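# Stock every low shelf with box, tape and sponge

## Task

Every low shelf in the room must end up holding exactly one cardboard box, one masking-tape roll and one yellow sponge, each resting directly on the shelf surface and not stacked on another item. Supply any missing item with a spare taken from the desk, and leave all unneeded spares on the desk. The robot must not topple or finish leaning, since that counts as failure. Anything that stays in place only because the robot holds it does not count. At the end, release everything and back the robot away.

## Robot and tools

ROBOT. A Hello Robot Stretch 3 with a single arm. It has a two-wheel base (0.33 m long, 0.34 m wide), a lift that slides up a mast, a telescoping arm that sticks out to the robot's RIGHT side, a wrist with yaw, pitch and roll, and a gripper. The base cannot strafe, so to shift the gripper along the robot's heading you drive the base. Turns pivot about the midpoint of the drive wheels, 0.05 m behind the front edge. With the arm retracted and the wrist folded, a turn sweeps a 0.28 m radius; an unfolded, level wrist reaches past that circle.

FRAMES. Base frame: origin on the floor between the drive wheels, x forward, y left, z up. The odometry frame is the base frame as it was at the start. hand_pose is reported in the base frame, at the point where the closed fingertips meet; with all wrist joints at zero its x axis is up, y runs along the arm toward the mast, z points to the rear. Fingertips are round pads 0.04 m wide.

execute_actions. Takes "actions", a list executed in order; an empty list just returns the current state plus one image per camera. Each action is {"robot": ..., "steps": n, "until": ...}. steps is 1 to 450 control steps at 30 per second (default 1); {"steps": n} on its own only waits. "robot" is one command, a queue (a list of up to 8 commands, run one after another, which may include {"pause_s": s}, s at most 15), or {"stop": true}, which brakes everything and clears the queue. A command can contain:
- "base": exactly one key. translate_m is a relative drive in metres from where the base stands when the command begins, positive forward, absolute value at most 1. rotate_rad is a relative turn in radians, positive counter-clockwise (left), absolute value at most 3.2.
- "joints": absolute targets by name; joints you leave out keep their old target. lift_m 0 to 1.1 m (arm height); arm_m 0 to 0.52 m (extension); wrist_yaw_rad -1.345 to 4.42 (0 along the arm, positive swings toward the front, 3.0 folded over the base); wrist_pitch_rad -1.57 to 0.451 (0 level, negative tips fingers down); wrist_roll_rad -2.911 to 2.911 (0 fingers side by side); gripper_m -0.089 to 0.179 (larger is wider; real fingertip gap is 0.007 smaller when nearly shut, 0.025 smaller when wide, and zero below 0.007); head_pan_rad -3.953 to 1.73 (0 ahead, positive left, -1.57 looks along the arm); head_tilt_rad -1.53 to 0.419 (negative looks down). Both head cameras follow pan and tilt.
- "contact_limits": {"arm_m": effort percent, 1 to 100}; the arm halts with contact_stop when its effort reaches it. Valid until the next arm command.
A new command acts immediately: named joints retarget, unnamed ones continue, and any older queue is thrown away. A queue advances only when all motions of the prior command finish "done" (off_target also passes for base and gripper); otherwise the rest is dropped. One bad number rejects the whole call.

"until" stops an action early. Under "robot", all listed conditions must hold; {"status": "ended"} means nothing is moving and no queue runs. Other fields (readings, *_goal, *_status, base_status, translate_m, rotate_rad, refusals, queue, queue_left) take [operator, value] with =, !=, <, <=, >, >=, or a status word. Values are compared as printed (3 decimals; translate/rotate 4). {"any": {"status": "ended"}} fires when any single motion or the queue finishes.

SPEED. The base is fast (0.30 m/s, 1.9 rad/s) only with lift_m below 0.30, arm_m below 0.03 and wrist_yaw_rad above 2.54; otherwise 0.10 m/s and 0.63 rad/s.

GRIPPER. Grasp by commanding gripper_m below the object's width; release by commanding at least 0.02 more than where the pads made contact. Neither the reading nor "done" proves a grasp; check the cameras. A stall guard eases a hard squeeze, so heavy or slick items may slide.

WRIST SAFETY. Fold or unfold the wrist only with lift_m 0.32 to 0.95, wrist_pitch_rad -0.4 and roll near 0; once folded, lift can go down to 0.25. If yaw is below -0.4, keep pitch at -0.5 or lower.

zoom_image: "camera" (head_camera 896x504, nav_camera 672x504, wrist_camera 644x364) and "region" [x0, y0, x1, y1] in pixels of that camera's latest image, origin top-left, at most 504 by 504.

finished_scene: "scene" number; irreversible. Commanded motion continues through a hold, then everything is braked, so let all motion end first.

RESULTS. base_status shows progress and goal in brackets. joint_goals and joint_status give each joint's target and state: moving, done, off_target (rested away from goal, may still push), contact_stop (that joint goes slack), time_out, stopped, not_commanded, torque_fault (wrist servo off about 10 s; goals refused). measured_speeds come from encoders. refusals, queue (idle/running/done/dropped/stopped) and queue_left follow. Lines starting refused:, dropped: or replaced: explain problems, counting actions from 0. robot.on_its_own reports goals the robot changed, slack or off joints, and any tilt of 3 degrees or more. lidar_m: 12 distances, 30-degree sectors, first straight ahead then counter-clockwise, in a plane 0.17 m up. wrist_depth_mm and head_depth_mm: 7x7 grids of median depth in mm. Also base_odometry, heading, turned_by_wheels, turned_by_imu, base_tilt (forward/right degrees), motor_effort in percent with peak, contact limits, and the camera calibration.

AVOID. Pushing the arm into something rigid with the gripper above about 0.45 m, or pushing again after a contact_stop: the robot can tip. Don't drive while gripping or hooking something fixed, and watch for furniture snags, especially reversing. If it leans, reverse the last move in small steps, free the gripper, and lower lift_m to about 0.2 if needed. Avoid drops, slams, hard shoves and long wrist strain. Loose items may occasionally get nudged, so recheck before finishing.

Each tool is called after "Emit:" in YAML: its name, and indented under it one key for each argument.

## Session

Emit:
execute_actions:
  actions:
    - {"robot":{"joints":{"head_pan_rad":0,"head_tilt_rad":-0.5}},"steps":200,"until":{"robot":{"status":"ended"}}}

Emit:
execute_actions:
  actions:
    - {"robot":{"joints":{"head_pan_rad":1.5}},"steps":200,"until":{"robot":{"status":"ended"}}}

Emit:
execute_actions:
  actions:
    - {"robot":{"joints":{"head_pan_rad":-1.5}},"steps":200,"until":{"robot":{"status":"ended"}}}

Emit:
execute_actions:
  actions:
    - {"robot":{"joints":{"head_pan_rad":-3.1}},"steps":200,"until":{"robot":{"status":"ended"}}}

Scene clock: 0.83 s.
robot.base_odometry: x=+0.000 y=+0.000 heading=+0.000 (m, m, rad; robot's odometry frame)
robot.turned_by_wheels: +0.000 (rad since the last result)
robot.turned_by_imu: +0.000 (rad since the last result)
robot.base_tilt: forward=-0.2 right=-0.5 (deg)
robot.lidar_m: 1.61 1.57 1.35 0.84 1.10 1.04 1.90 1.51 0.78 0.64 0.63 0.70
robot.head_depth_mm: 1647 1812 1997 2260 2056 1046 1086 / 1577 1737 1907 2134 2126 1662 1343 / 1518 1652 1823 2019 2074 1680 1375 / 1465 1589 1744 1902 2054 1638 1370 / 1412 1541 1681 1835 1986 1643 1357 / 1373 1471 1611 1773 1906 1632 1346 / 1325 1423 1545 1698 1830 1614 1345
robot.base_status: not_commanded
robot.joint_positions: lift_m=+0.541 arm_m=-0.002 wrist_yaw_rad=+2.821 wrist_pitch_rad=-0.512 wrist_roll_rad=+0.010 gripper_m=+0.037 head_pan_rad=-0.007 head_tilt_rad=-0.494
robot.joint_goals: lift_m=+0.541 arm_m=-0.002 wrist_yaw_rad=+2.821 wrist_pitch_rad=-0.512 wrist_roll_rad=+0.010 gripper_m=+0.037 head_pan_rad=+0.000 head_tilt_rad=-0.500
robot.joint_status: lift_m=not_commanded arm_m=not_commanded wrist_yaw_rad=not_commanded wrist_pitch_rad=not_commanded wrist_roll_rad=not_commanded gripper_m=not_commanded head_pan_rad=done head_tilt_rad=done
robot.measured_speeds: translate_m=+0.000 rotate_rad=+0.000 lift_m=+0.000 arm_m=+0.000 wrist_yaw_rad=+0.000 wrist_pitch_rad=+0.000 wrist_roll_rad=+0.000 head_pan_rad=+0.000 head_tilt_rad=+0.000
robot: refusals=0 queue=done queue_left=0
robot.motor_effort: left_wheel=+0(0) right_wheel=+0(0) lift_m=+29(29) arm_m=+0(0) wrist_yaw_rad=+1(0) wrist_pitch_rad=+7(7) wrist_roll_rad=+0(0) gripper_m=+0(0) head_pan_rad=+4(4) head_tilt_rad=-4(33) (%)
robot.hand_pose: x=+0.0453 y=+0.0574 z=+0.5329 quat_wxyz=(+0.287, +0.707, +0.067, +0.643) (m; robot's base frame)
robot.wrist_depth_mm: - 913 - - - - - / - 768 864 - - - - / 611 - - - - - - / 822 - 917 - - - - / 749 - 859 832 870 837 825 / 720 712 - 723 - 731 727 / 637 626 658 634 643 649 652
pictures: head_camera (sideways: a quarter turn clockwise sets it upright), nav_camera (sideways: a quarter turn counterclockwise sets it upright), wrist_camera
camera_calibration (this result's frames):
head_camera: T_world_to_cam=[[-0.482939, -0.0238055, -0.87533, 1.15864], [0.0337105, 0.998384, -0.0457509, 0.06112], [0.875005, -0.0516027, -0.481356, 0.578975], [0, 0, 0, 1]] pos_world=[0.0508844, -0.00356263, 1.29568]
nav_camera: T_world_to_cam=[[0.457046, 0.0089114, 0.889398, -1.12405], [-0.00209476, -0.999936, 0.0110954, 0.0365421], [0.889441, -0.00693418, -0.456998, 0.544986], [0, 0, 0, 1]] pos_world=[0.0290852, 0.0503357, 1.24838]
wrist_camera: T_world_to_cam=[[0.960665, -0.277706, 0.00143384, -0.0253155], [-0.181022, -0.630106, -0.755114, 0.475674], [0.210603, 0.725152, -0.655592, 0.464178], [0, 0, 0, 1]] pos_world=[0.0126698, -0.043905, 0.663536]
Images, in order (width x height): head_camera 896x504, nav_camera 672x504, wrist_camera 644x364.

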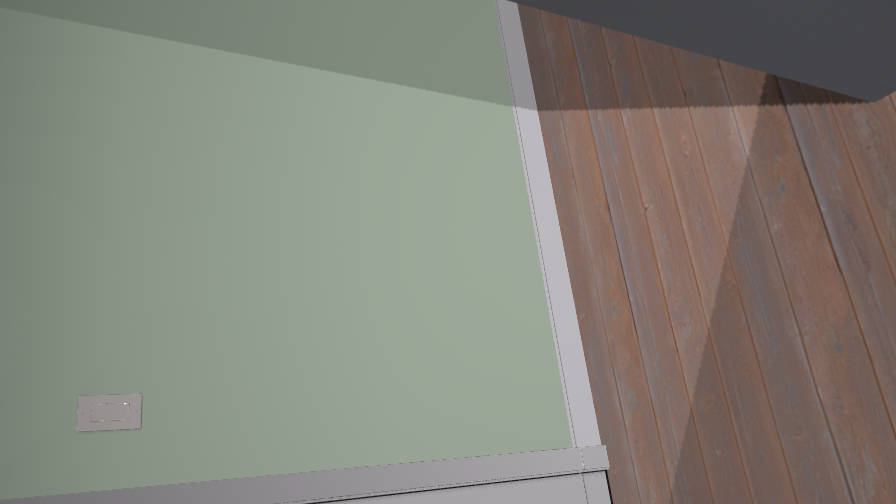

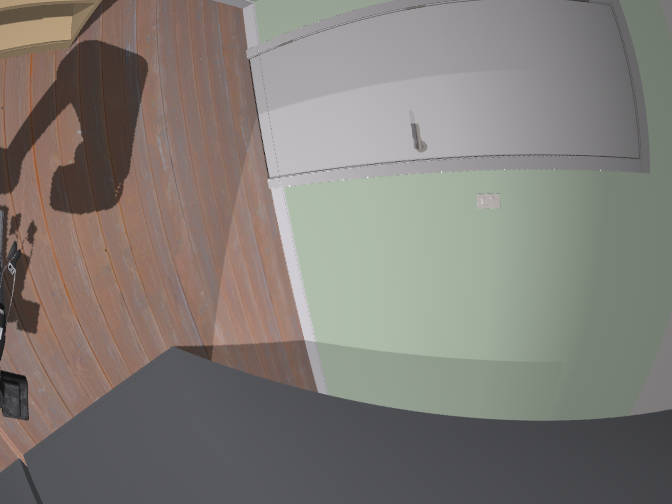

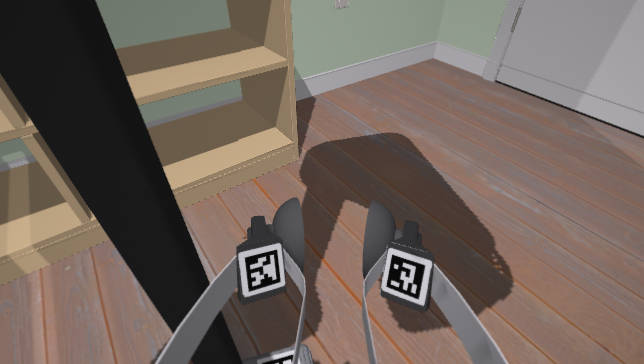

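Scene clock: 2.10 s.
robot.base_odometry: x=+0.000 y=+0.000 heading=+0.000 (m, m, rad; robot's odometry frame)
robot.turned_by_wheels: +0.000 (rad since the last result)
robot.turned_by_imu: +0.000 (rad since the last result)
robot.base_tilt: forward=-0.2 right=-0.6 (deg)
robot.lidar_m: 1.61 1.56 1.35 0.84 1.10 1.04 1.90 1.51 0.78 0.64 0.63 0.70
robot.head_depth_mm: 1192 1310 1466 1654 1919 1690 1394 / 1131 1244 1386 1546 1768 1694 1381 / 1081 1183 1308 1467 1638 1663 1373 / 1037 1129 1244 1376 1179 1203 1306 / 991 1078 1178 1276 1080 1195 1271 / 955 1028 1124 1225 1043 1144 1219 / 917 987 1063 1174 1033 1092 1181
robot.base_status: not_commanded
robot.joint_positions: lift_m=+0.541 arm_m=-0.002 wrist_yaw_rad=+2.821 wrist_pitch_rad=-0.512 wrist_roll_rad=+0.010 gripper_m=+0.037 head_pan_rad=+1.493 head_tilt_rad=-0.494
robot.joint_goals: lift_m=+0.541 arm_m=-0.002 wrist_yaw_rad=+2.821 wrist_pitch_rad=-0.512 wrist_roll_rad=+0.010 gripper_m=+0.037 head_pan_rad=+1.500 head_tilt_rad=-0.500
robot.joint_status: lift_m=not_commanded arm_m=not_commanded wrist_yaw_rad=not_commanded wrist_pitch_rad=not_commanded wrist_roll_rad=not_commanded gripper_m=not_commanded head_pan_rad=done head_tilt_rad=done
robot.measured_speeds: translate_m=+0.000 rotate_rad=+0.000 lift_m=+0.000 arm_m=+0.000 wrist_yaw_rad=+0.000 wrist_pitch_rad=+0.000 wrist_roll_rad=+0.000 head_pan_rad=+0.000 head_tilt_rad=+0.000
robot: refusals=0 queue=done queue_left=0
robot.motor_effort: left_wheel=+0(0) right_wheel=+0(0) lift_m=+29(29) arm_m=-1(0) wrist_yaw_rad=+0(0) wrist_pitch_rad=+6(7) wrist_roll_rad=+1(0) gripper_m=+0(0) head_pan_rad=+4(59) head_tilt_rad=-3(4) (%)
robot.hand_pose: x=+0.0453 y=+0.0574 z=+0.5329 quat_wxyz=(+0.287, +0.707, +0.067, +0.643) (m; robot's base frame)
robot.wrist_depth_mm: - 933 - - - - - / - 787 863 - - - - / 619 - - - - - - / 827 - 948 - - - - / 769 - 847 840 870 835 833 / 722 733 - 725 - 730 720 / 642 637 659 642 644 632 635
pictures: head_camera (sideways: a quarter turn clockwise sets it upright), nav_camera (sideways: a quarter turn counterclockwise sets it upright), wrist_camera
camera_calibration (this result's frames):
head_camera: T_world_to_cam=[[-0.010622, -0.483644, -0.875201, 1.15559], [-0.993459, 0.104623, -0.0457582, 0.0673952], [0.113696, 0.86899, -0.481591, 0.583925], [0, 0, 0, 1]] pos_world=[0.0128388, 0.0444159, 1.29567]
nav_camera: T_world_to_cam=[[0.023637, 0.456761, 0.889276, -1.12124], [0.997255, -0.0732066, 0.0110941, 0.0304477], [0.0701682, 0.886572, -0.457237, 0.550295], [0, 0, 0, 1]] pos_world=[-0.0424745, 0.0264928, 1.24837]
wrist_camera: T_world_to_cam=[[0.960665, -0.277706, 0.00143377, -0.0253155], [-0.181022, -0.630106, -0.755114, 0.475674], [0.210603, 0.725152, -0.655592, 0.464179], [0, 0, 0, 1]] pos_world=[0.0126698, -0.043905, 0.663536]
Images, in order (width x height): head_camera 896x504, nav_camera 672x504, wrist_camera 644x364.

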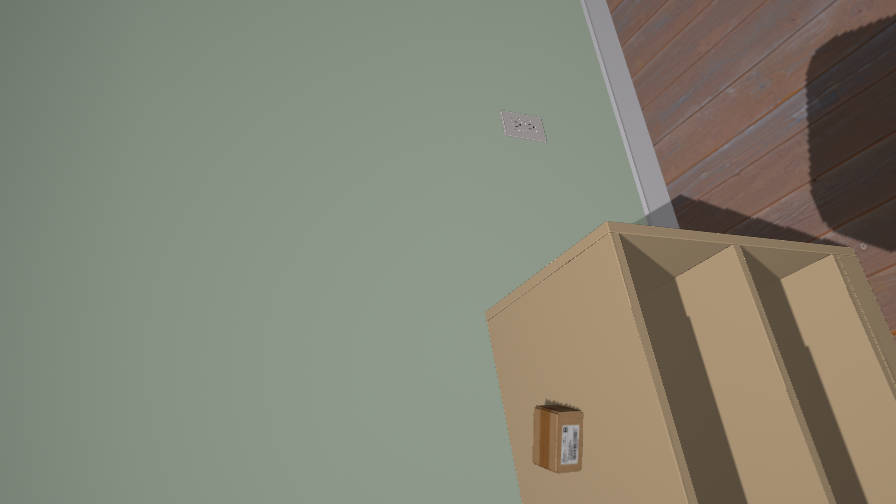

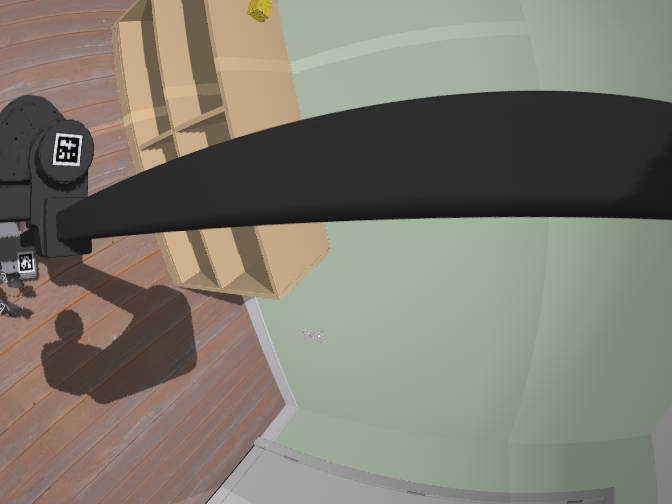

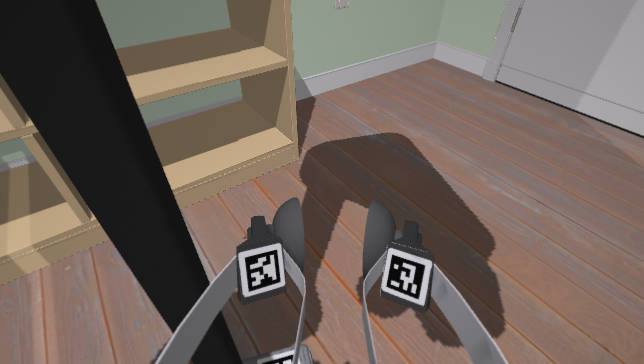

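Scene clock: 3.93 s.
robot.base_odometry: x=+0.000 y=+0.000 heading=+0.000 (m, m, rad; robot's odometry frame)
robot.turned_by_wheels: +0.000 (rad since the last result)
robot.turned_by_imu: +0.000 (rad since the last result)
robot.base_tilt: forward=-0.2 right=-0.6 (deg)
robot.lidar_m: 1.61 1.57 1.36 0.84 1.11 1.04 1.90 1.51 0.78 0.64 0.63 0.70
robot.head_depth_mm: 582 638 702 787 885 1026 1209 / 576 625 681 757 853 973 1143 / 549 599 661 736 828 937 1080 / 534 581 635 700 787 887 1023 / 520 564 616 678 753 851 974 / 507 548 597 656 727 817 928 / 495 535 580 636 700 784 888
robot.base_status: not_commanded
robot.joint_positions: lift_m=+0.541 arm_m=-0.002 wrist_yaw_rad=+2.821 wrist_pitch_rad=-0.512 wrist_roll_rad=+0.010 gripper_m=+0.037 head_pan_rad=-1.493 head_tilt_rad=-0.494
robot.joint_goals: lift_m=+0.541 arm_m=-0.002 wrist_yaw_rad=+2.821 wrist_pitch_rad=-0.512 wrist_roll_rad=+0.010 gripper_m=+0.037 head_pan_rad=-1.500 head_tilt_rad=-0.500
robot.joint_status: lift_m=not_commanded arm_m=not_commanded wrist_yaw_rad=not_commanded wrist_pitch_rad=not_commanded wrist_roll_rad=not_commanded gripper_m=not_commanded head_pan_rad=done head_tilt_rad=done
robot.measured_speeds: translate_m=+0.000 rotate_rad=+0.000 lift_m=+0.000 arm_m=+0.000 wrist_yaw_rad=+0.000 wrist_pitch_rad=+0.000 wrist_roll_rad=+0.000 head_pan_rad=+0.000 head_tilt_rad=+0.000
robot: refusals=0 queue=done queue_left=0
robot.motor_effort: left_wheel=+0(0) right_wheel=+0(1) lift_m=+29(29) arm_m=+0(0) wrist_yaw_rad=+1(0) wrist_pitch_rad=+7(6) wrist_roll_rad=+0(0) gripper_m=+0(0) head_pan_rad=-3(59) head_tilt_rad=-3(3) (%)
robot.hand_pose: x=+0.0453 y=+0.0574 z=+0.5329 quat_wxyz=(+0.287, +0.707, +0.067, +0.643) (m; robot's base frame)
robot.wrist_depth_mm: - 911 - - - - - / - 779 845 - - - - / 611 - - - - - - / 811 - 934 - - - - / 747 - 858 848 863 839 831 / 714 728 - 716 - 714 705 / 644 638 653 642 638 647 632
pictures: head_camera (sideways: a quarter turn clockwise sets it upright), nav_camera (sideways: a quarter turn counterclockwise sets it upright), wrist_camera
camera_calibration (this result's frames):
head_camera: T_world_to_cam=[[-0.064688, 0.47957, -0.875116, 1.1558], [0.997646, 0.0510621, -0.0457629, 0.0552555], [0.0227388, -0.876016, -0.481745, 0.584679], [0, 0, 0, 1]] pos_world=[0.00634628, -0.0449225, 1.29566]
nav_camera: T_world_to_cam=[[0.047653, -0.455039, 0.889195, -1.12129], [-0.996514, -0.0826803, 0.0110933, 0.0426109], [0.0684711, -0.886625, -0.457393, 0.550508], [0, 0, 0, 1]] pos_world=[0.0582011, -0.0186119, 1.24837]
wrist_camera: T_world_to_cam=[[0.960665, -0.277706, 0.00143374, -0.0253155], [-0.181022, -0.630106, -0.755114, 0.475674], [0.210603, 0.725152, -0.655592, 0.464179], [0, 0, 0, 1]] pos_world=[0.0126698, -0.043905, 0.663536]
Images, in order (width x height): head_camera 896x504, nav_camera 672x504, wrist_camera 644x364.

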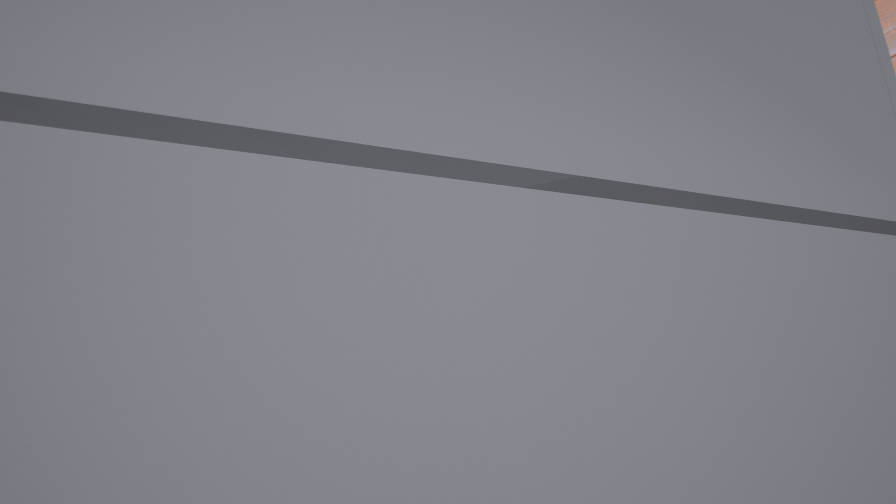

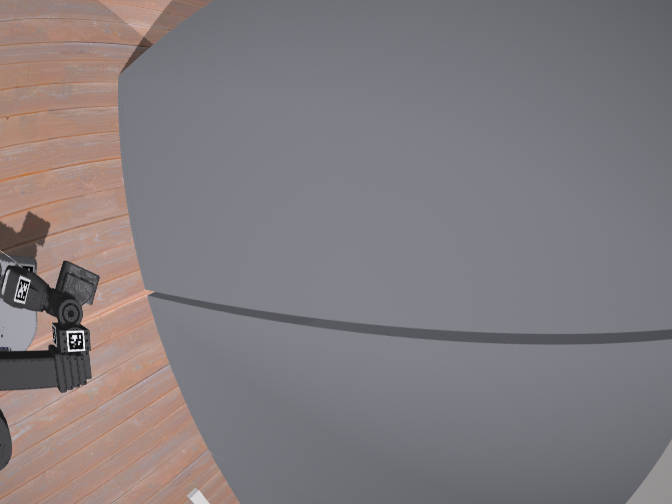

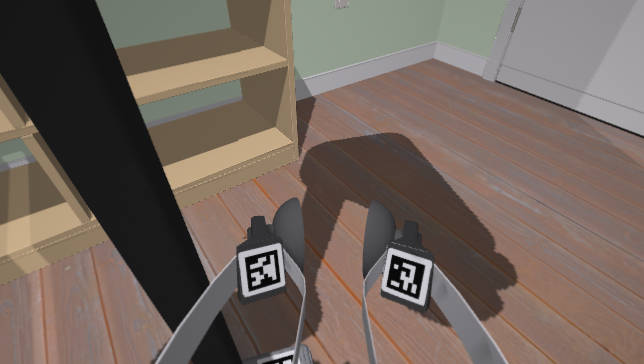

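Scene clock: 5.23 s.
robot.base_odometry: x=+0.000 y=+0.000 heading=+0.000 (m, m, rad; robot's odometry frame)
robot.turned_by_wheels: +0.000 (rad since the last result)
robot.turned_by_imu: +0.000 (rad since the last result)
robot.base_tilt: forward=-0.2 right=-0.7 (deg)
robot.lidar_m: 1.61 1.56 1.35 0.84 1.10 1.03 1.89 1.51 0.78 0.64 0.63 0.70
robot.head_depth_mm: 1709 1763 1797 1849 1910 1318 1345 / 2024 2014 2131 2237 2119 1676 1375 / 2040 2167 1985 2508 2074 1670 1381 / 1992 2091 2368 2529 2085 1644 1378 / 1931 2021 2299 2474 2073 1636 1368 / 1884 1940 2212 2355 1958 1624 1348 / 1822 1923 2155 2358 1944 1604 1346
robot.base_status: not_commanded
robot.joint_positions: lift_m=+0.541 arm_m=-0.002 wrist_yaw_rad=+2.821 wrist_pitch_rad=-0.512 wrist_roll_rad=+0.010 gripper_m=+0.037 head_pan_rad=-3.093 head_tilt_rad=-0.494
robot.joint_goals: lift_m=+0.541 arm_m=-0.002 wrist_yaw_rad=+2.821 wrist_pitch_rad=-0.512 wrist_roll_rad=+0.010 gripper_m=+0.037 head_pan_rad=-3.100 head_tilt_rad=-0.500
robot.joint_status: lift_m=not_commanded arm_m=not_commanded wrist_yaw_rad=not_commanded wrist_pitch_rad=not_commanded wrist_roll_rad=not_commanded gripper_m=not_commanded head_pan_rad=done head_tilt_rad=done
robot.measured_speeds: translate_m=+0.000 rotate_rad=+0.000 lift_m=+0.000 arm_m=+0.000 wrist_yaw_rad=+0.000 wrist_pitch_rad=+0.000 wrist_roll_rad=+0.000 head_pan_rad=+0.000 head_tilt_rad=+0.000
robot: refusals=0 queue=done queue_left=0
robot.motor_effort: left_wheel=+0(0) right_wheel=+0(0) lift_m=+29(29) arm_m=+0(1) wrist_yaw_rad=+0(0) wrist_pitch_rad=+7(6) wrist_roll_rad=+0(0) gripper_m=+0(0) head_pan_rad=-4(58) head_tilt_rad=-3(3) (%)
robot.hand_pose: x=+0.0453 y=+0.0574 z=+0.5329 quat_wxyz=(+0.287, +0.707, +0.067, +0.643) (m; robot's base frame)
robot.wrist_depth_mm: - 918 - - - - - / - 794 866 - - - - / 621 - - - - - - / 818 - 935 - - - - / 761 - 856 825 859 839 836 / 713 716 - 723 - 718 715 / 632 630 647 643 628 633 636
pictures: head_camera (sideways: a quarter turn clockwise sets it upright), nav_camera (sideways: a quarter turn counterclockwise sets it upright), wrist_camera
camera_calibration (this result's frames):
head_camera: T_world_to_cam=[[0.481283, 0.0506606, -0.8751, 1.15245], [0.0219154, -0.998712, -0.0457637, 0.0612086], [-0.876291, 0.00284712, -0.481773, 0.590201], [0, 0, 0, 1]] pos_world=[-0.0388103, 0.00106537, 1.29566]
nav_camera: T_world_to_cam=[[-0.456266, -0.0343492, 0.88918, -1.11819], [-0.0535521, 0.998503, 0.0110931, 0.036859], [-0.888231, -0.042556, -0.457422, 0.556382], [0, 0, 0, 1]] pos_world=[-0.0140233, -0.0515354, 1.24837]
wrist_camera: T_world_to_cam=[[0.960665, -0.277706, 0.00143384, -0.0253155], [-0.181022, -0.630106, -0.755114, 0.475674], [0.210603, 0.725152, -0.655592, 0.464179], [0, 0, 0, 1]] pos_world=[0.0126698, -0.043905, 0.663536]
Images, in order (width x height): head_camera 896x504, nav_camera 672x504, wrist_camera 644x364.

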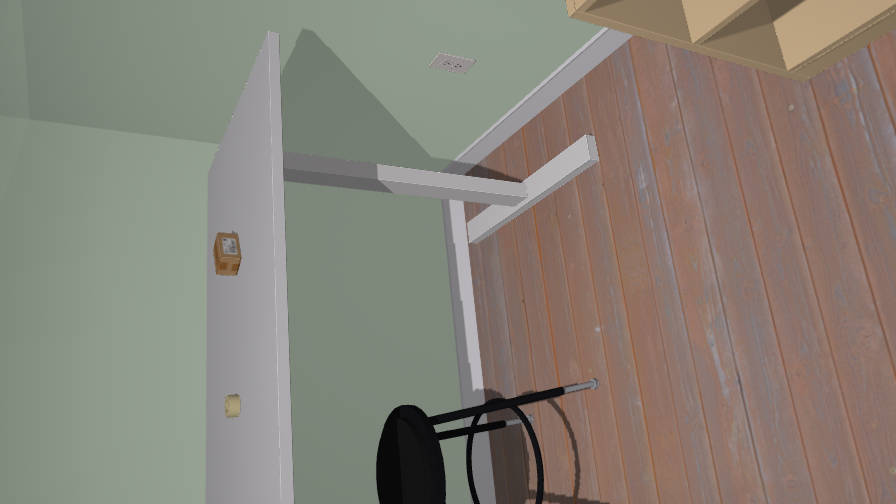

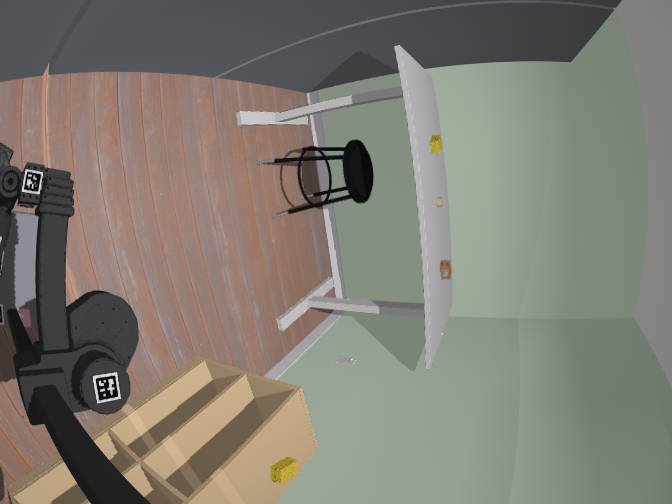

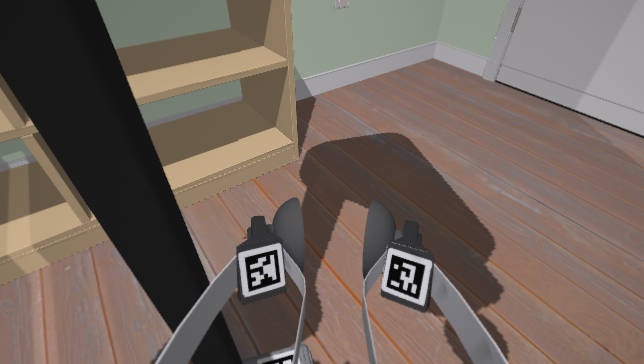

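Emit:
execute_actions:
  actions:
    - {"robot":{"joints":{"head_pan_rad":-3.9,"head_tilt_rad":-0.6,"lift_m":0.29,"wrist_pitch_rad":-0.4}},"steps":200,"until":{"robot":{"status":"ended"}}}

Emit:
execute_actions:
  actions:
    - {"robot":[{"base":{"rotate_rad":0.33},"joints":{"head_pan_rad":-1.0,"head_tilt_rad":-0.35}},{"base":{"translate_m":1.0}},{"base":{"rotate_rad":-1.57}},{"base":{"translate_m":1.0}},{"base":{"translate_m":0.8}}],"steps":450,"until":{"robot":{"status":"ended"}}}
    - {"steps":450,"until":{"robot":{"status":"ended"}}}

Scene clock: 14.23 s.
robot.base_odometry: x=+0.000 y=+0.000 heading=+0.000 (m, m, rad; robot's odometry frame)
robot.turned_by_wheels: +0.000 (rad since the last result)
robot.turned_by_imu: +0.000 (rad since the last result)
robot.base_tilt: forward=-0.2 right=-0.5 (deg)
robot.lidar_m: 1.61 1.57 1.36 0.84 1.10 1.03 1.90 1.51 0.78 0.64 0.63 0.70
robot.head_depth_mm: - - - - - - 1180 / 964 1046 1140 - - - - / 1002 1092 1207 1253 1047 1180 - / 1051 1146 1268 1238 1235 1318 1295 / 1097 1211 1347 1197 1258 1382 1273 / 1157 1269 1434 1214 1329 1436 1278 / 1215 1358 1518 1257 1354 1447 1259
robot.base_status: not_commanded
robot.joint_positions: lift_m=+0.290 arm_m=-0.002 wrist_yaw_rad=+2.821 wrist_pitch_rad=-0.424 wrist_roll_rad=+0.010 gripper_m=+0.037 head_pan_rad=-3.893 head_tilt_rad=-0.593
robot.joint_goals: lift_m=+0.290 arm_m=-0.002 wrist_yaw_rad=+2.821 wrist_pitch_rad=-0.400 wrist_roll_rad=+0.010 gripper_m=+0.037 head_pan_rad=-3.900 head_tilt_rad=-0.600
robot.joint_status: lift_m=done arm_m=not_commanded wrist_yaw_rad=not_commanded wrist_pitch_rad=done wrist_roll_rad=not_commanded gripper_m=not_commanded head_pan_rad=done head_tilt_rad=done
robot.measured_speeds: translate_m=+0.000 rotate_rad=+0.000 lift_m=+0.000 arm_m=+0.000 wrist_yaw_rad=+0.000 wrist_pitch_rad=+0.000 wrist_roll_rad=+0.000 head_pan_rad=+0.000 head_tilt_rad=+0.000
robot: refusals=0 queue=done queue_left=0
robot.motor_effort: left_wheel=+0(0) right_wheel=+1(0) lift_m=+22(29) arm_m=-1(1) wrist_yaw_rad=+0(1) wrist_pitch_rad=+12(12) wrist_roll_rad=+0(0) gripper_m=+0(0) head_pan_rad=-4(51) head_tilt_rad=-4(18) (%)
robot.hand_pose: x=+0.0492 y=+0.0689 z=+0.3017 quat_wxyz=(+0.257, +0.709, +0.036, +0.655) (m; robot's base frame)
robot.wrist_depth_mm: - 916 - - - - - / - 963 966 - - - - / - 767 816 915 899 898 922 / 627 707 706 715 718 710 717 / 579 - 588 587 601 583 591 / 487 467 - 491 - 495 494 / 433 - - 423 429 422 425
pictures: head_camera (sideways: a quarter turn clockwise sets it upright), nav_camera (sideways: a quarter turn counterclockwise sets it upright), wrist_camera
camera_calibration (this result's frames):
head_camera: T_world_to_cam=[[0.432785, -0.367135, -0.823352, 1.08527], [-0.697868, -0.714604, -0.0481823, 0.068742], [-0.570681, 0.595444, -0.565482, 0.697249], [0, 0, 0, 1]] pos_world=[-0.0238098, 0.0323919, 1.29115]
nav_camera: T_world_to_cam=[[-0.404758, 0.36158, 0.839899, -1.05424], [0.678283, 0.734725, 0.0105718, 0.0330749], [-0.613272, 0.573969, -0.542639, 0.665584], [0, 0, 0, 1]] pos_world=[-0.0409615, -0.0251343, 1.24628]
wrist_camera: T_world_to_cam=[[0.960597, -0.277903, 0.00486724, -0.0264592], [-0.159104, -0.564148, -0.810199, 0.320111], [0.227903, 0.7775, -0.586134, 0.278058], [0, 0, 0, 1]] pos_world=[0.0129775, -0.0429532, 0.422462]
Images, in order (width x height): head_camera 896x504, nav_camera 672x504, wrist_camera 644x364.

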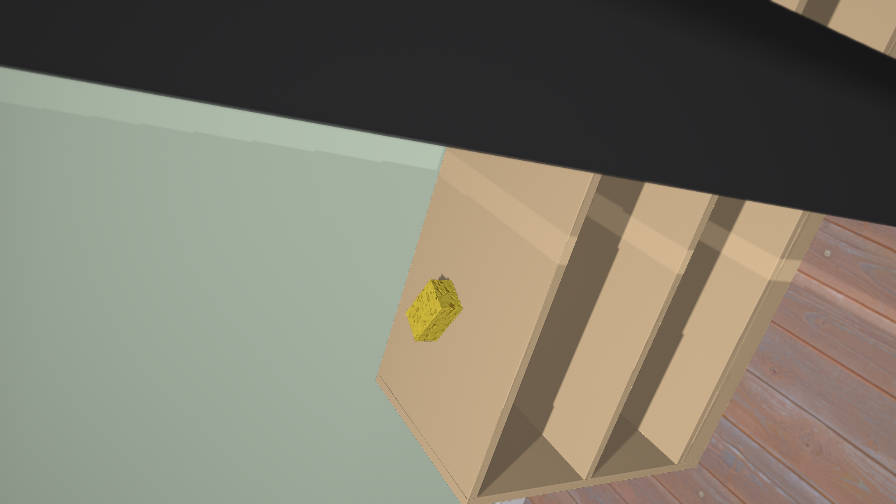

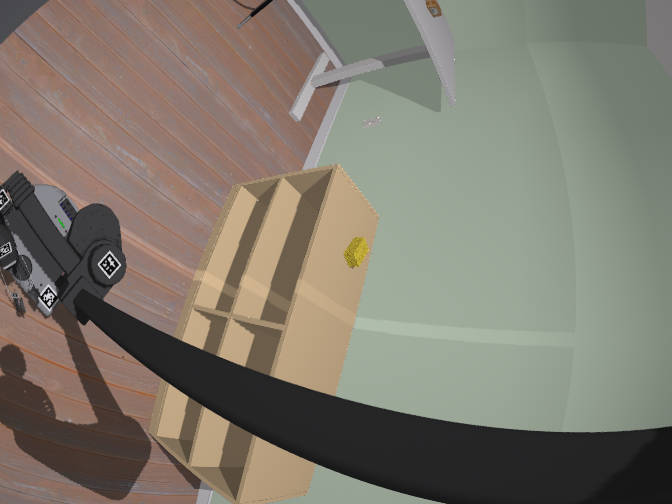

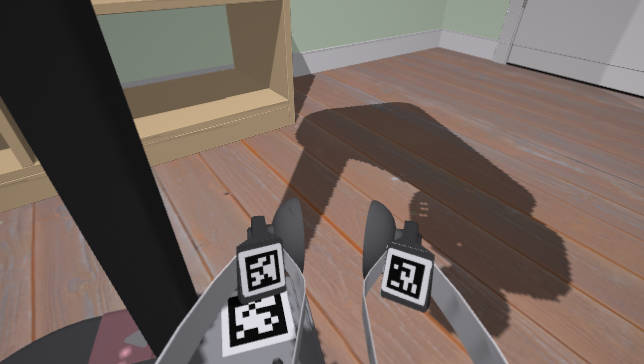

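Scene clock: 32.73 s.
robot.base_odometry: x=+1.531 y=-1.378 heading=-1.240 (m, m, rad; robot's odometry frame)
robot.turned_by_wheels: -1.240 (rad since the last result)
robot.turned_by_imu: -1.237 (rad since the last result)
robot.base_tilt: forward=-0.2 right=-0.5 (deg)
robot.lidar_m: 1.13 0.91 0.65 0.63 0.65 0.87 2.26 0.80 1.41 2.76 2.67 1.65
robot.head_depth_mm: 2825 2953 3008 3136 2617 1956 1551 / 2930 3053 3250 3277 2628 1936 1539 / 3059 3304 3460 3605 2581 1927 1533 / 3198 3388 3646 3764 2555 1903 1519 / 2798 2964 3197 3323 2523 1875 1506 / 2465 2591 2728 2909 2474 1865 1503 / 2198 2321 2423 2219 2199 1842 1479
robot.base_status: done (translate_m +0.8000 of +0.8000)
robot.joint_positions: lift_m=+0.290 arm_m=-0.002 wrist_yaw_rad=+2.821 wrist_pitch_rad=-0.423 wrist_roll_rad=+0.010 gripper_m=+0.037 head_pan_rad=-1.007 head_tilt_rad=-0.359
robot.joint_goals: lift_m=+0.290 arm_m=-0.002 wrist_yaw_rad=+2.821 wrist_pitch_rad=-0.400 wrist_roll_rad=+0.010 gripper_m=+0.037 head_pan_rad=-1.000 head_tilt_rad=-0.350
robot.joint_status: lift_m=done arm_m=not_commanded wrist_yaw_rad=not_commanded wrist_pitch_rad=done wrist_roll_rad=not_commanded gripper_m=not_commanded head_pan_rad=done head_tilt_rad=done
robot.measured_speeds: translate_m=+0.000 rotate_rad=+0.000 lift_m=+0.000 arm_m=+0.000 wrist_yaw_rad=+0.000 wrist_pitch_rad=+0.000 wrist_roll_rad=+0.000 head_pan_rad=+0.000 head_tilt_rad=+0.000
robot: refusals=0 queue=done queue_left=0
robot.motor_effort: left_wheel=+2(9) right_wheel=-3(11) lift_m=+22(22) arm_m=-1(1) wrist_yaw_rad=+1(0) wrist_pitch_rad=+12(12) wrist_roll_rad=+0(0) gripper_m=+0(0) head_pan_rad=+5(59) head_tilt_rad=+4(24) (%)
robot.hand_pose: x=+0.0492 y=+0.0690 z=+0.3019 quat_wxyz=(+0.257, +0.709, +0.035, +0.656) (m; robot's base frame)
robot.wrist_depth_mm: - 550 583 631 680 737 798 / - 591 625 681 728 814 898 / - 646 678 749 826 857 902 / 636 679 713 698 710 709 716 / 570 - 593 583 605 586 584 / 494 473 - 491 - 495 502 / 437 - - 423 425 428 429
pictures: head_camera (sideways: a quarter turn clockwise sets it upright), nav_camera (sideways: a quarter turn counterclockwise sets it upright), wrist_camera
camera_calibration (this result's frames):
head_camera: T_world_to_cam=[[-0.215846, 0.2905, -0.932213, 1.23122], [0.861434, 0.506152, -0.0417293, 0.0508428], [0.459719, -0.812047, -0.359497, 0.422935], [0, 0, 0, 1]] pos_world=[0.0275253, -0.0399598, 1.30192]
nav_camera: T_world_to_cam=[[0.188437, -0.275362, 0.942691, -1.19195], [-0.843322, -0.537282, 0.0116327, 0.0409721], [0.503288, -0.797185, -0.333463, 0.386582], [0, 0, 0, 1]] pos_world=[0.0645985, 0.00197248, 1.25208]
wrist_camera: T_world_to_cam=[[0.960596, -0.277907, 0.0049045, -0.0264809], [-0.158859, -0.56341, -0.810761, 0.320449], [0.228079, 0.778034, -0.585357, 0.277816], [0, 0, 0, 1]] pos_world=[0.0129793, -0.0429661, 0.422559]
Images, in order (width x height): head_camera 896x504, nav_camera 672x504, wrist_camera 644x364.

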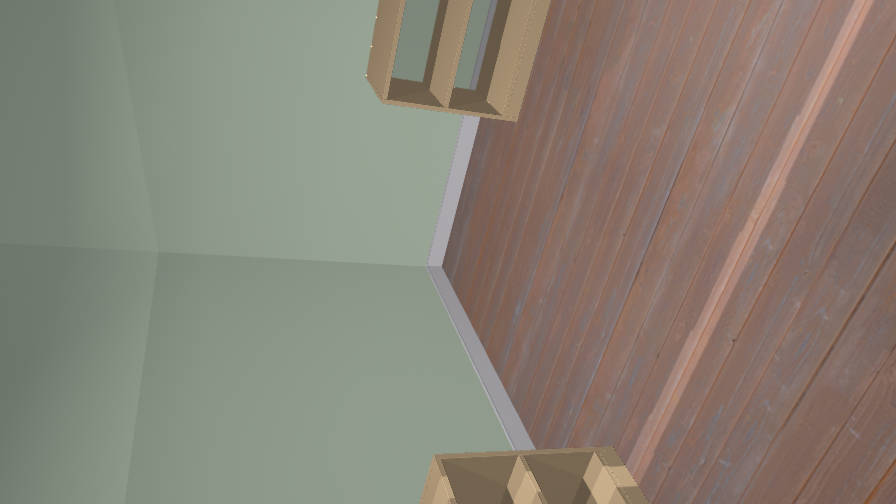

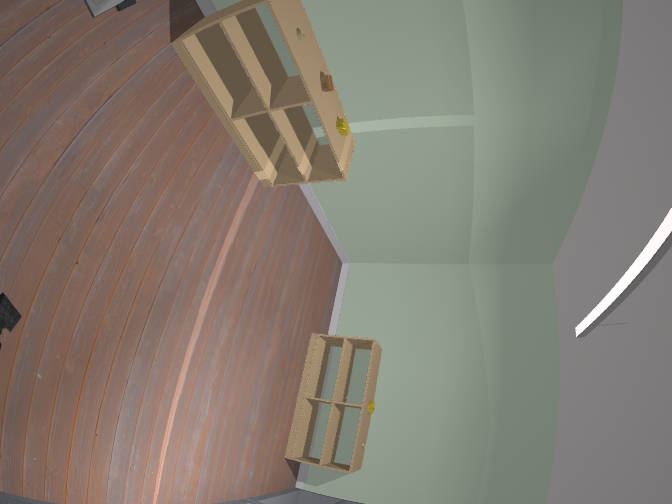

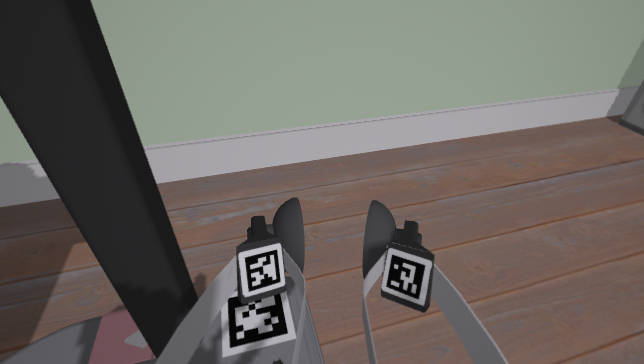

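Emit:
execute_actions:
  actions:
    - {"robot":[{"base":{"translate_m":-1.0},"joints":{"head_pan_rad":-1.57,"head_tilt_rad":-0.7}},{"base":{"translate_m":-0.8}},{"base":{"rotate_rad":1.6}},{"base":{"translate_m":-1.0}},{"base":{"translate_m":-1.0}},{"base":{"translate_m":-0.3}},{"base":{"rotate_rad":-1.57}},{"base":{"translate_m":-0.3}}],"steps":450,"until":{"robot":{"status":"ended"}}}
    - {"steps":450,"until":{"robot":{"status":"ended"}}}
    - {"steps":450,"until":{"robot":{"status":"ended"}}}
    - {"robot":[{"joints":{"lift_m":0.94}},{"joints":{"wrist_yaw_rad":0,"gripper_m":0.17}}],"steps":450,"until":{"robot":{"status":"ended"}}}

Scene clock: 72.70 s.
robot.base_odometry: x=-1.312 y=-0.205 heading=-1.210 (m, m, rad; robot's odometry frame)
robot.turned_by_wheels: +0.030 (rad since the last result)
robot.turned_by_imu: +0.032 (rad since the last result)
robot.base_tilt: forward=-0.2 right=-0.5 (deg)
robot.lidar_m: 0.89 0.93 1.28 1.79 0.69 0.76 0.84 0.69 0.90 0.59 0.29 0.46
robot.head_depth_mm: 733 821 716 552 450 379 326 / 734 819 707 547 444 376 325 / 736 822 698 541 442 374 323 / 737 823 691 536 437 370 321 / 740 823 679 529 433 367 318 / 738 817 671 524 430 365 316 / 741 815 663 520 427 362 315
robot.base_status: done (translate_m -0.3000 of -0.3000)
robot.joint_positions: lift_m=+0.695 arm_m=-0.002 wrist_yaw_rad=+2.822 wrist_pitch_rad=-0.418 wrist_roll_rad=+0.010 gripper_m=+0.037 head_pan_rad=-1.565 head_tilt_rad=-0.694
robot.joint_goals: lift_m=+0.695 arm_m=-0.002 wrist_yaw_rad=+2.822 wrist_pitch_rad=-0.400 wrist_roll_rad=+0.010 gripper_m=+0.037 head_pan_rad=-1.570 head_tilt_rad=-0.700
robot.joint_status: lift_m=contact_stop arm_m=not_commanded wrist_yaw_rad=not_commanded wrist_pitch_rad=done wrist_roll_rad=not_commanded gripper_m=not_commanded head_pan_rad=done head_tilt_rad=done
robot.measured_speeds: translate_m=+0.000 rotate_rad=+0.000 lift_m=-0.004 arm_m=+0.000 wrist_yaw_rad=+0.000 wrist_pitch_rad=+0.000 wrist_roll_rad=+0.000 head_pan_rad=+0.000 head_tilt_rad=+0.000
robot: refusals=0 queue=dropped queue_left=0
robot.on_its_own: lift_m is slack since a contact_stop, until your next command for it (your +0.940 is given up)
robot.motor_effort: left_wheel=+1(31) right_wheel=-2(15) lift_m=+35(61) arm_m=-1(1) wrist_yaw_rad=+0(2) wrist_pitch_rad=+9(12) wrist_roll_rad=+0(0) gripper_m=+0(0) head_pan_rad=-3(42) head_tilt_rad=-3(30) (%)
robot.hand_pose: x=+0.0493 y=+0.0696 z=+0.7079 quat_wxyz=(+0.256, +0.709, +0.034, +0.656) (m; robot's base frame)
robot.wrist_depth_mm: - - - - - - 783 / - - - - - - 800 / - - - - - - 808 / 793 - - - - - 814 / 950 - - - - - 839 / 718 - - 939 - 940 857 / 771 838 825 827 815 831 806
pictures: head_camera (sideways: a quarter turn clockwise sets it upright), nav_camera (sideways: a quarter turn counterclockwise sets it upright), wrist_camera
dropped: robot: command 0 of its queue: lift_m: contact_stop
camera_calibration (this result's frames):
head_camera: T_world_to_cam=[[-0.0307036, 0.647054, -0.761826, 1.00789], [0.998672, -0.0116948, -0.050182, 0.06099], [-0.0413799, -0.762355, -0.645835, 0.798551], [0, 0, 0, 1]] pos_world=[0.00308088, -0.0426687, 1.28663]
nav_camera: T_world_to_cam=[[0.015508, -0.62466, 0.780743, -0.979679], [-0.999874, -0.0124134, 0.00992886, 0.0441501], [0.00348952, -0.780798, -0.624774, 0.768675], [0, 0, 0, 1]] pos_world=[0.056655, -0.0112387, 1.24469]
wrist_camera: T_world_to_cam=[[0.960743, -0.277389, 0.00524415, -0.0286747], [-0.157289, -0.56015, -0.813322, 0.651368], [0.228544, 0.780569, -0.581791, 0.512259], [0, 0, 0, 1]] pos_world=[0.0129284, -0.0429432, 0.82795]
Images, in order (width x height): head_camera 896x504, nav_camera 672x504, wrist_camera 644x364.

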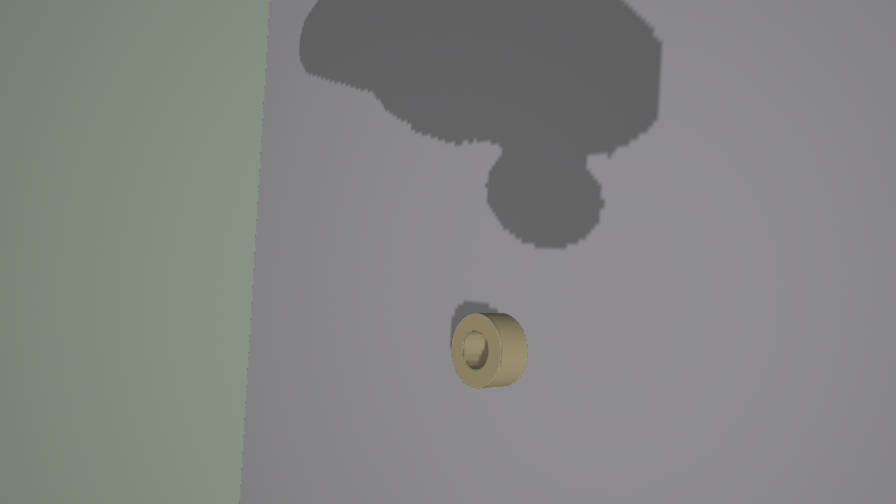

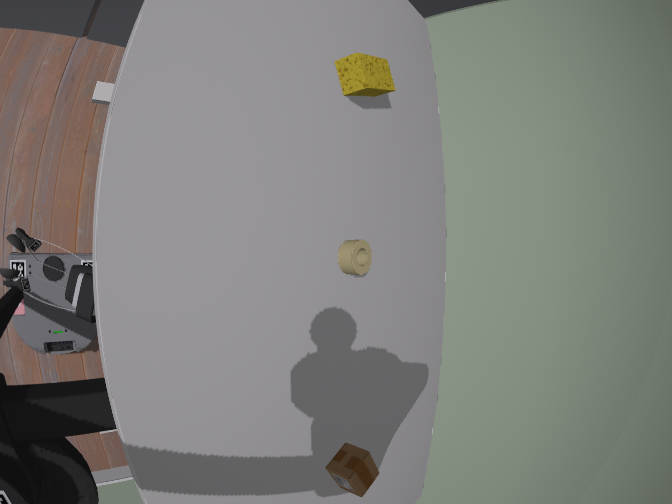

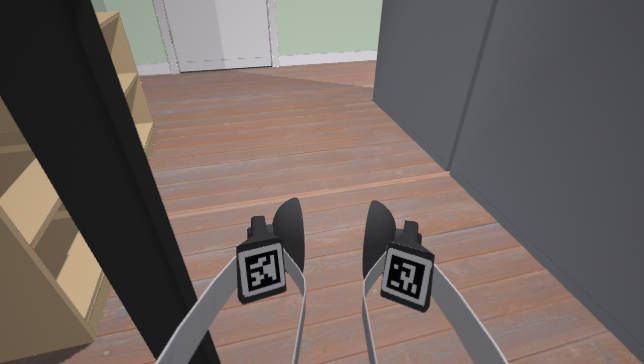

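Emit:
execute_actions:
  actions:
    - {"robot":[{"joints":{"lift_m":0.29}},{"base":{"rotate_rad":1.57}},{"base":{"translate_m":0.38}},{"base":{"rotate_rad":-1.57}},{"base":{"translate_m":0.07}},{"joints":{"lift_m":0.8}},{"joints":{"wrist_yaw_rad":0,"gripper_m":0.17}},{"joints":{"lift_m":1.02,"wrist_pitch_rad":-0.35}}],"steps":450,"until":{"robot":{"status":"ended"}}}
    - {"steps":450,"until":{"robot":{"status":"ended"}}}
    - {"robot":{"joints":{"arm_m":0.25}},"steps":450,"until":{"robot":{"status":"ended"}}}

Scene clock: 105.20 s.
robot.base_odometry: x=-0.932 y=-0.137 heading=-1.210 (m, m, rad; robot's odometry frame)
robot.turned_by_wheels: +0.000 (rad since the last result)
robot.turned_by_imu: +0.000 (rad since the last result)
robot.base_tilt: forward=-0.2 right=-0.4 (deg)
robot.lidar_m: 0.82 0.86 1.18 2.50 0.95 0.53 0.62 0.95 1.01 0.65 0.71 0.85
robot.head_depth_mm: 1024 966 711 551 1701 1446 1252 / - - 677 546 1688 1428 1239 / 1051 - 665 557 1694 1426 1230 / 1061 953 657 553 1667 1420 1228 / 1083 997 677 545 1039 1359 1215 / 1086 925 667 541 974 1362 1211 / 1086 908 659 533 995 1345 1203
robot.base_status: done (translate_m +0.0700 of +0.0700)
robot.joint_positions: lift_m=+1.020 arm_m=+0.250 wrist_yaw_rad=+0.002 wrist_pitch_rad=-0.373 wrist_roll_rad=+0.010 gripper_m=+0.170 head_pan_rad=-1.566 head_tilt_rad=-0.696
robot.joint_goals: lift_m=+1.020 arm_m=+0.250 wrist_yaw_rad=+0.000 wrist_pitch_rad=-0.350 wrist_roll_rad=+0.010 gripper_m=+0.170 head_pan_rad=-1.570 head_tilt_rad=-0.700
robot.joint_status: lift_m=done arm_m=done wrist_yaw_rad=done wrist_pitch_rad=done wrist_roll_rad=not_commanded gripper_m=done head_pan_rad=done head_tilt_rad=done
robot.measured_speeds: translate_m=+0.000 rotate_rad=+0.000 lift_m=+0.000 arm_m=+0.000 wrist_yaw_rad=+0.000 wrist_pitch_rad=+0.000 wrist_roll_rad=+0.000 head_pan_rad=+0.000 head_tilt_rad=+0.000
robot: refusals=0 queue=done queue_left=0
robot.motor_effort: left_wheel=+2(25) right_wheel=-3(19) lift_m=+36(36) arm_m=+4(3) wrist_yaw_rad=-2(5) wrist_pitch_rad=+12(12) wrist_roll_rad=+1(0) gripper_m=+0(87) head_pan_rad=-2(2) head_tilt_rad=-2(4) (%)
robot.hand_pose: x=-0.0211 y=-0.6245 z=+1.0426 quat_wxyz=(+0.692, +0.131, -0.698, -0.131) (m; robot's base frame)
robot.wrist_depth_mm: 696 687 677 664 661 641 625 / 729 721 728 710 693 682 674 / 491 498 497 497 504 512 510 / 313 370 376 375 374 383 386 / 296 311 300 300 304 304 306 / 256 244 251 250 251 249 263 / 209 214 215 216 217 217 211
pictures: head_camera (sideways: a quarter turn clockwise sets it upright), nav_camera (sideways: a quarter turn counterclockwise sets it upright), wrist_camera
camera_calibration (this result's frames):
head_camera: T_world_to_cam=[[-0.0301704, 0.648999, -0.760191, 1.00576], [0.998661, -0.0124051, -0.0502254, 0.0610463], [-0.0420264, -0.760688, -0.647755, 0.801053], [0, 0, 0, 1]] pos_world=[0.00304494, -0.0426276, 1.28652]
nav_camera: T_world_to_cam=[[0.0149938, -0.62664, 0.779164, -0.977618], [-0.999884, -0.0116005, 0.00991151, 0.0441727], [0.00282774, -0.779222, -0.626741, 0.771238], [0, 0, 0, 1]] pos_world=[0.0566449, -0.0111367, 1.24465]
wrist_camera: T_world_to_cam=[[-0.999165, -0.0402451, 0.00706603, -0.050502], [-0.0278407, 0.543954, -0.838653, 1.24241], [0.0299081, -0.838149, -0.54462, 0.210975], [0, 0, 0, 1]] pos_world=[-0.0221803, -0.501015, 1.15721]
Images, in order (width x height): head_camera 896x504, nav_camera 672x504, wrist_camera 644x364.

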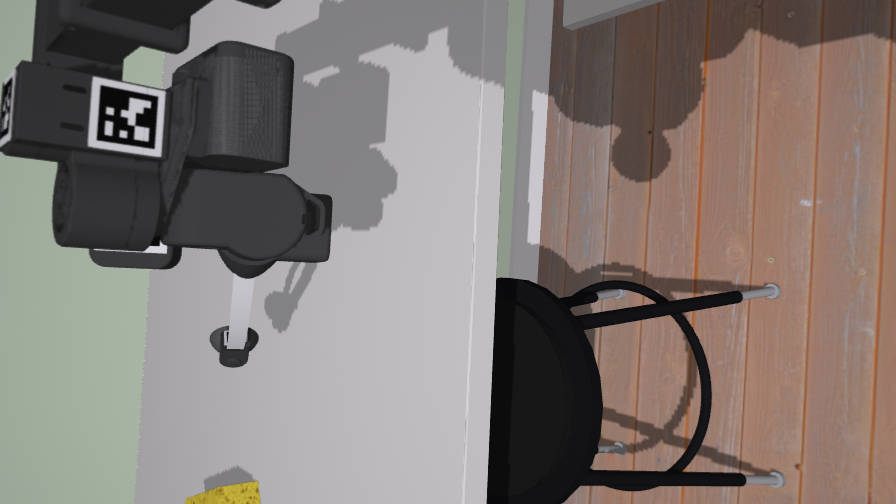

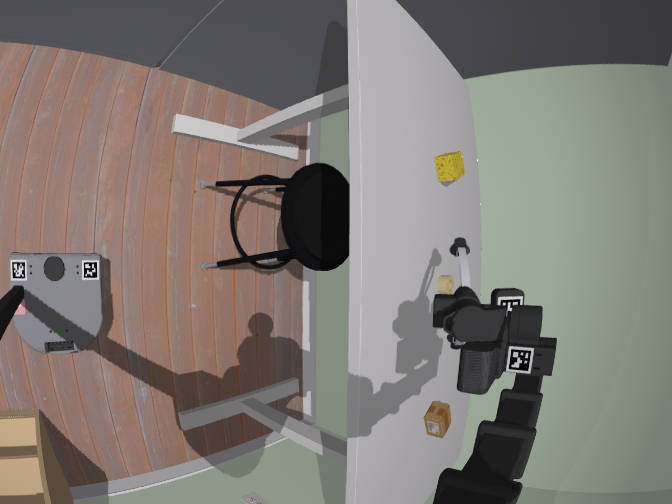

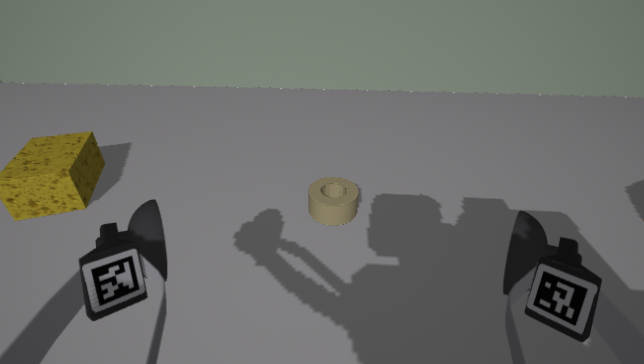

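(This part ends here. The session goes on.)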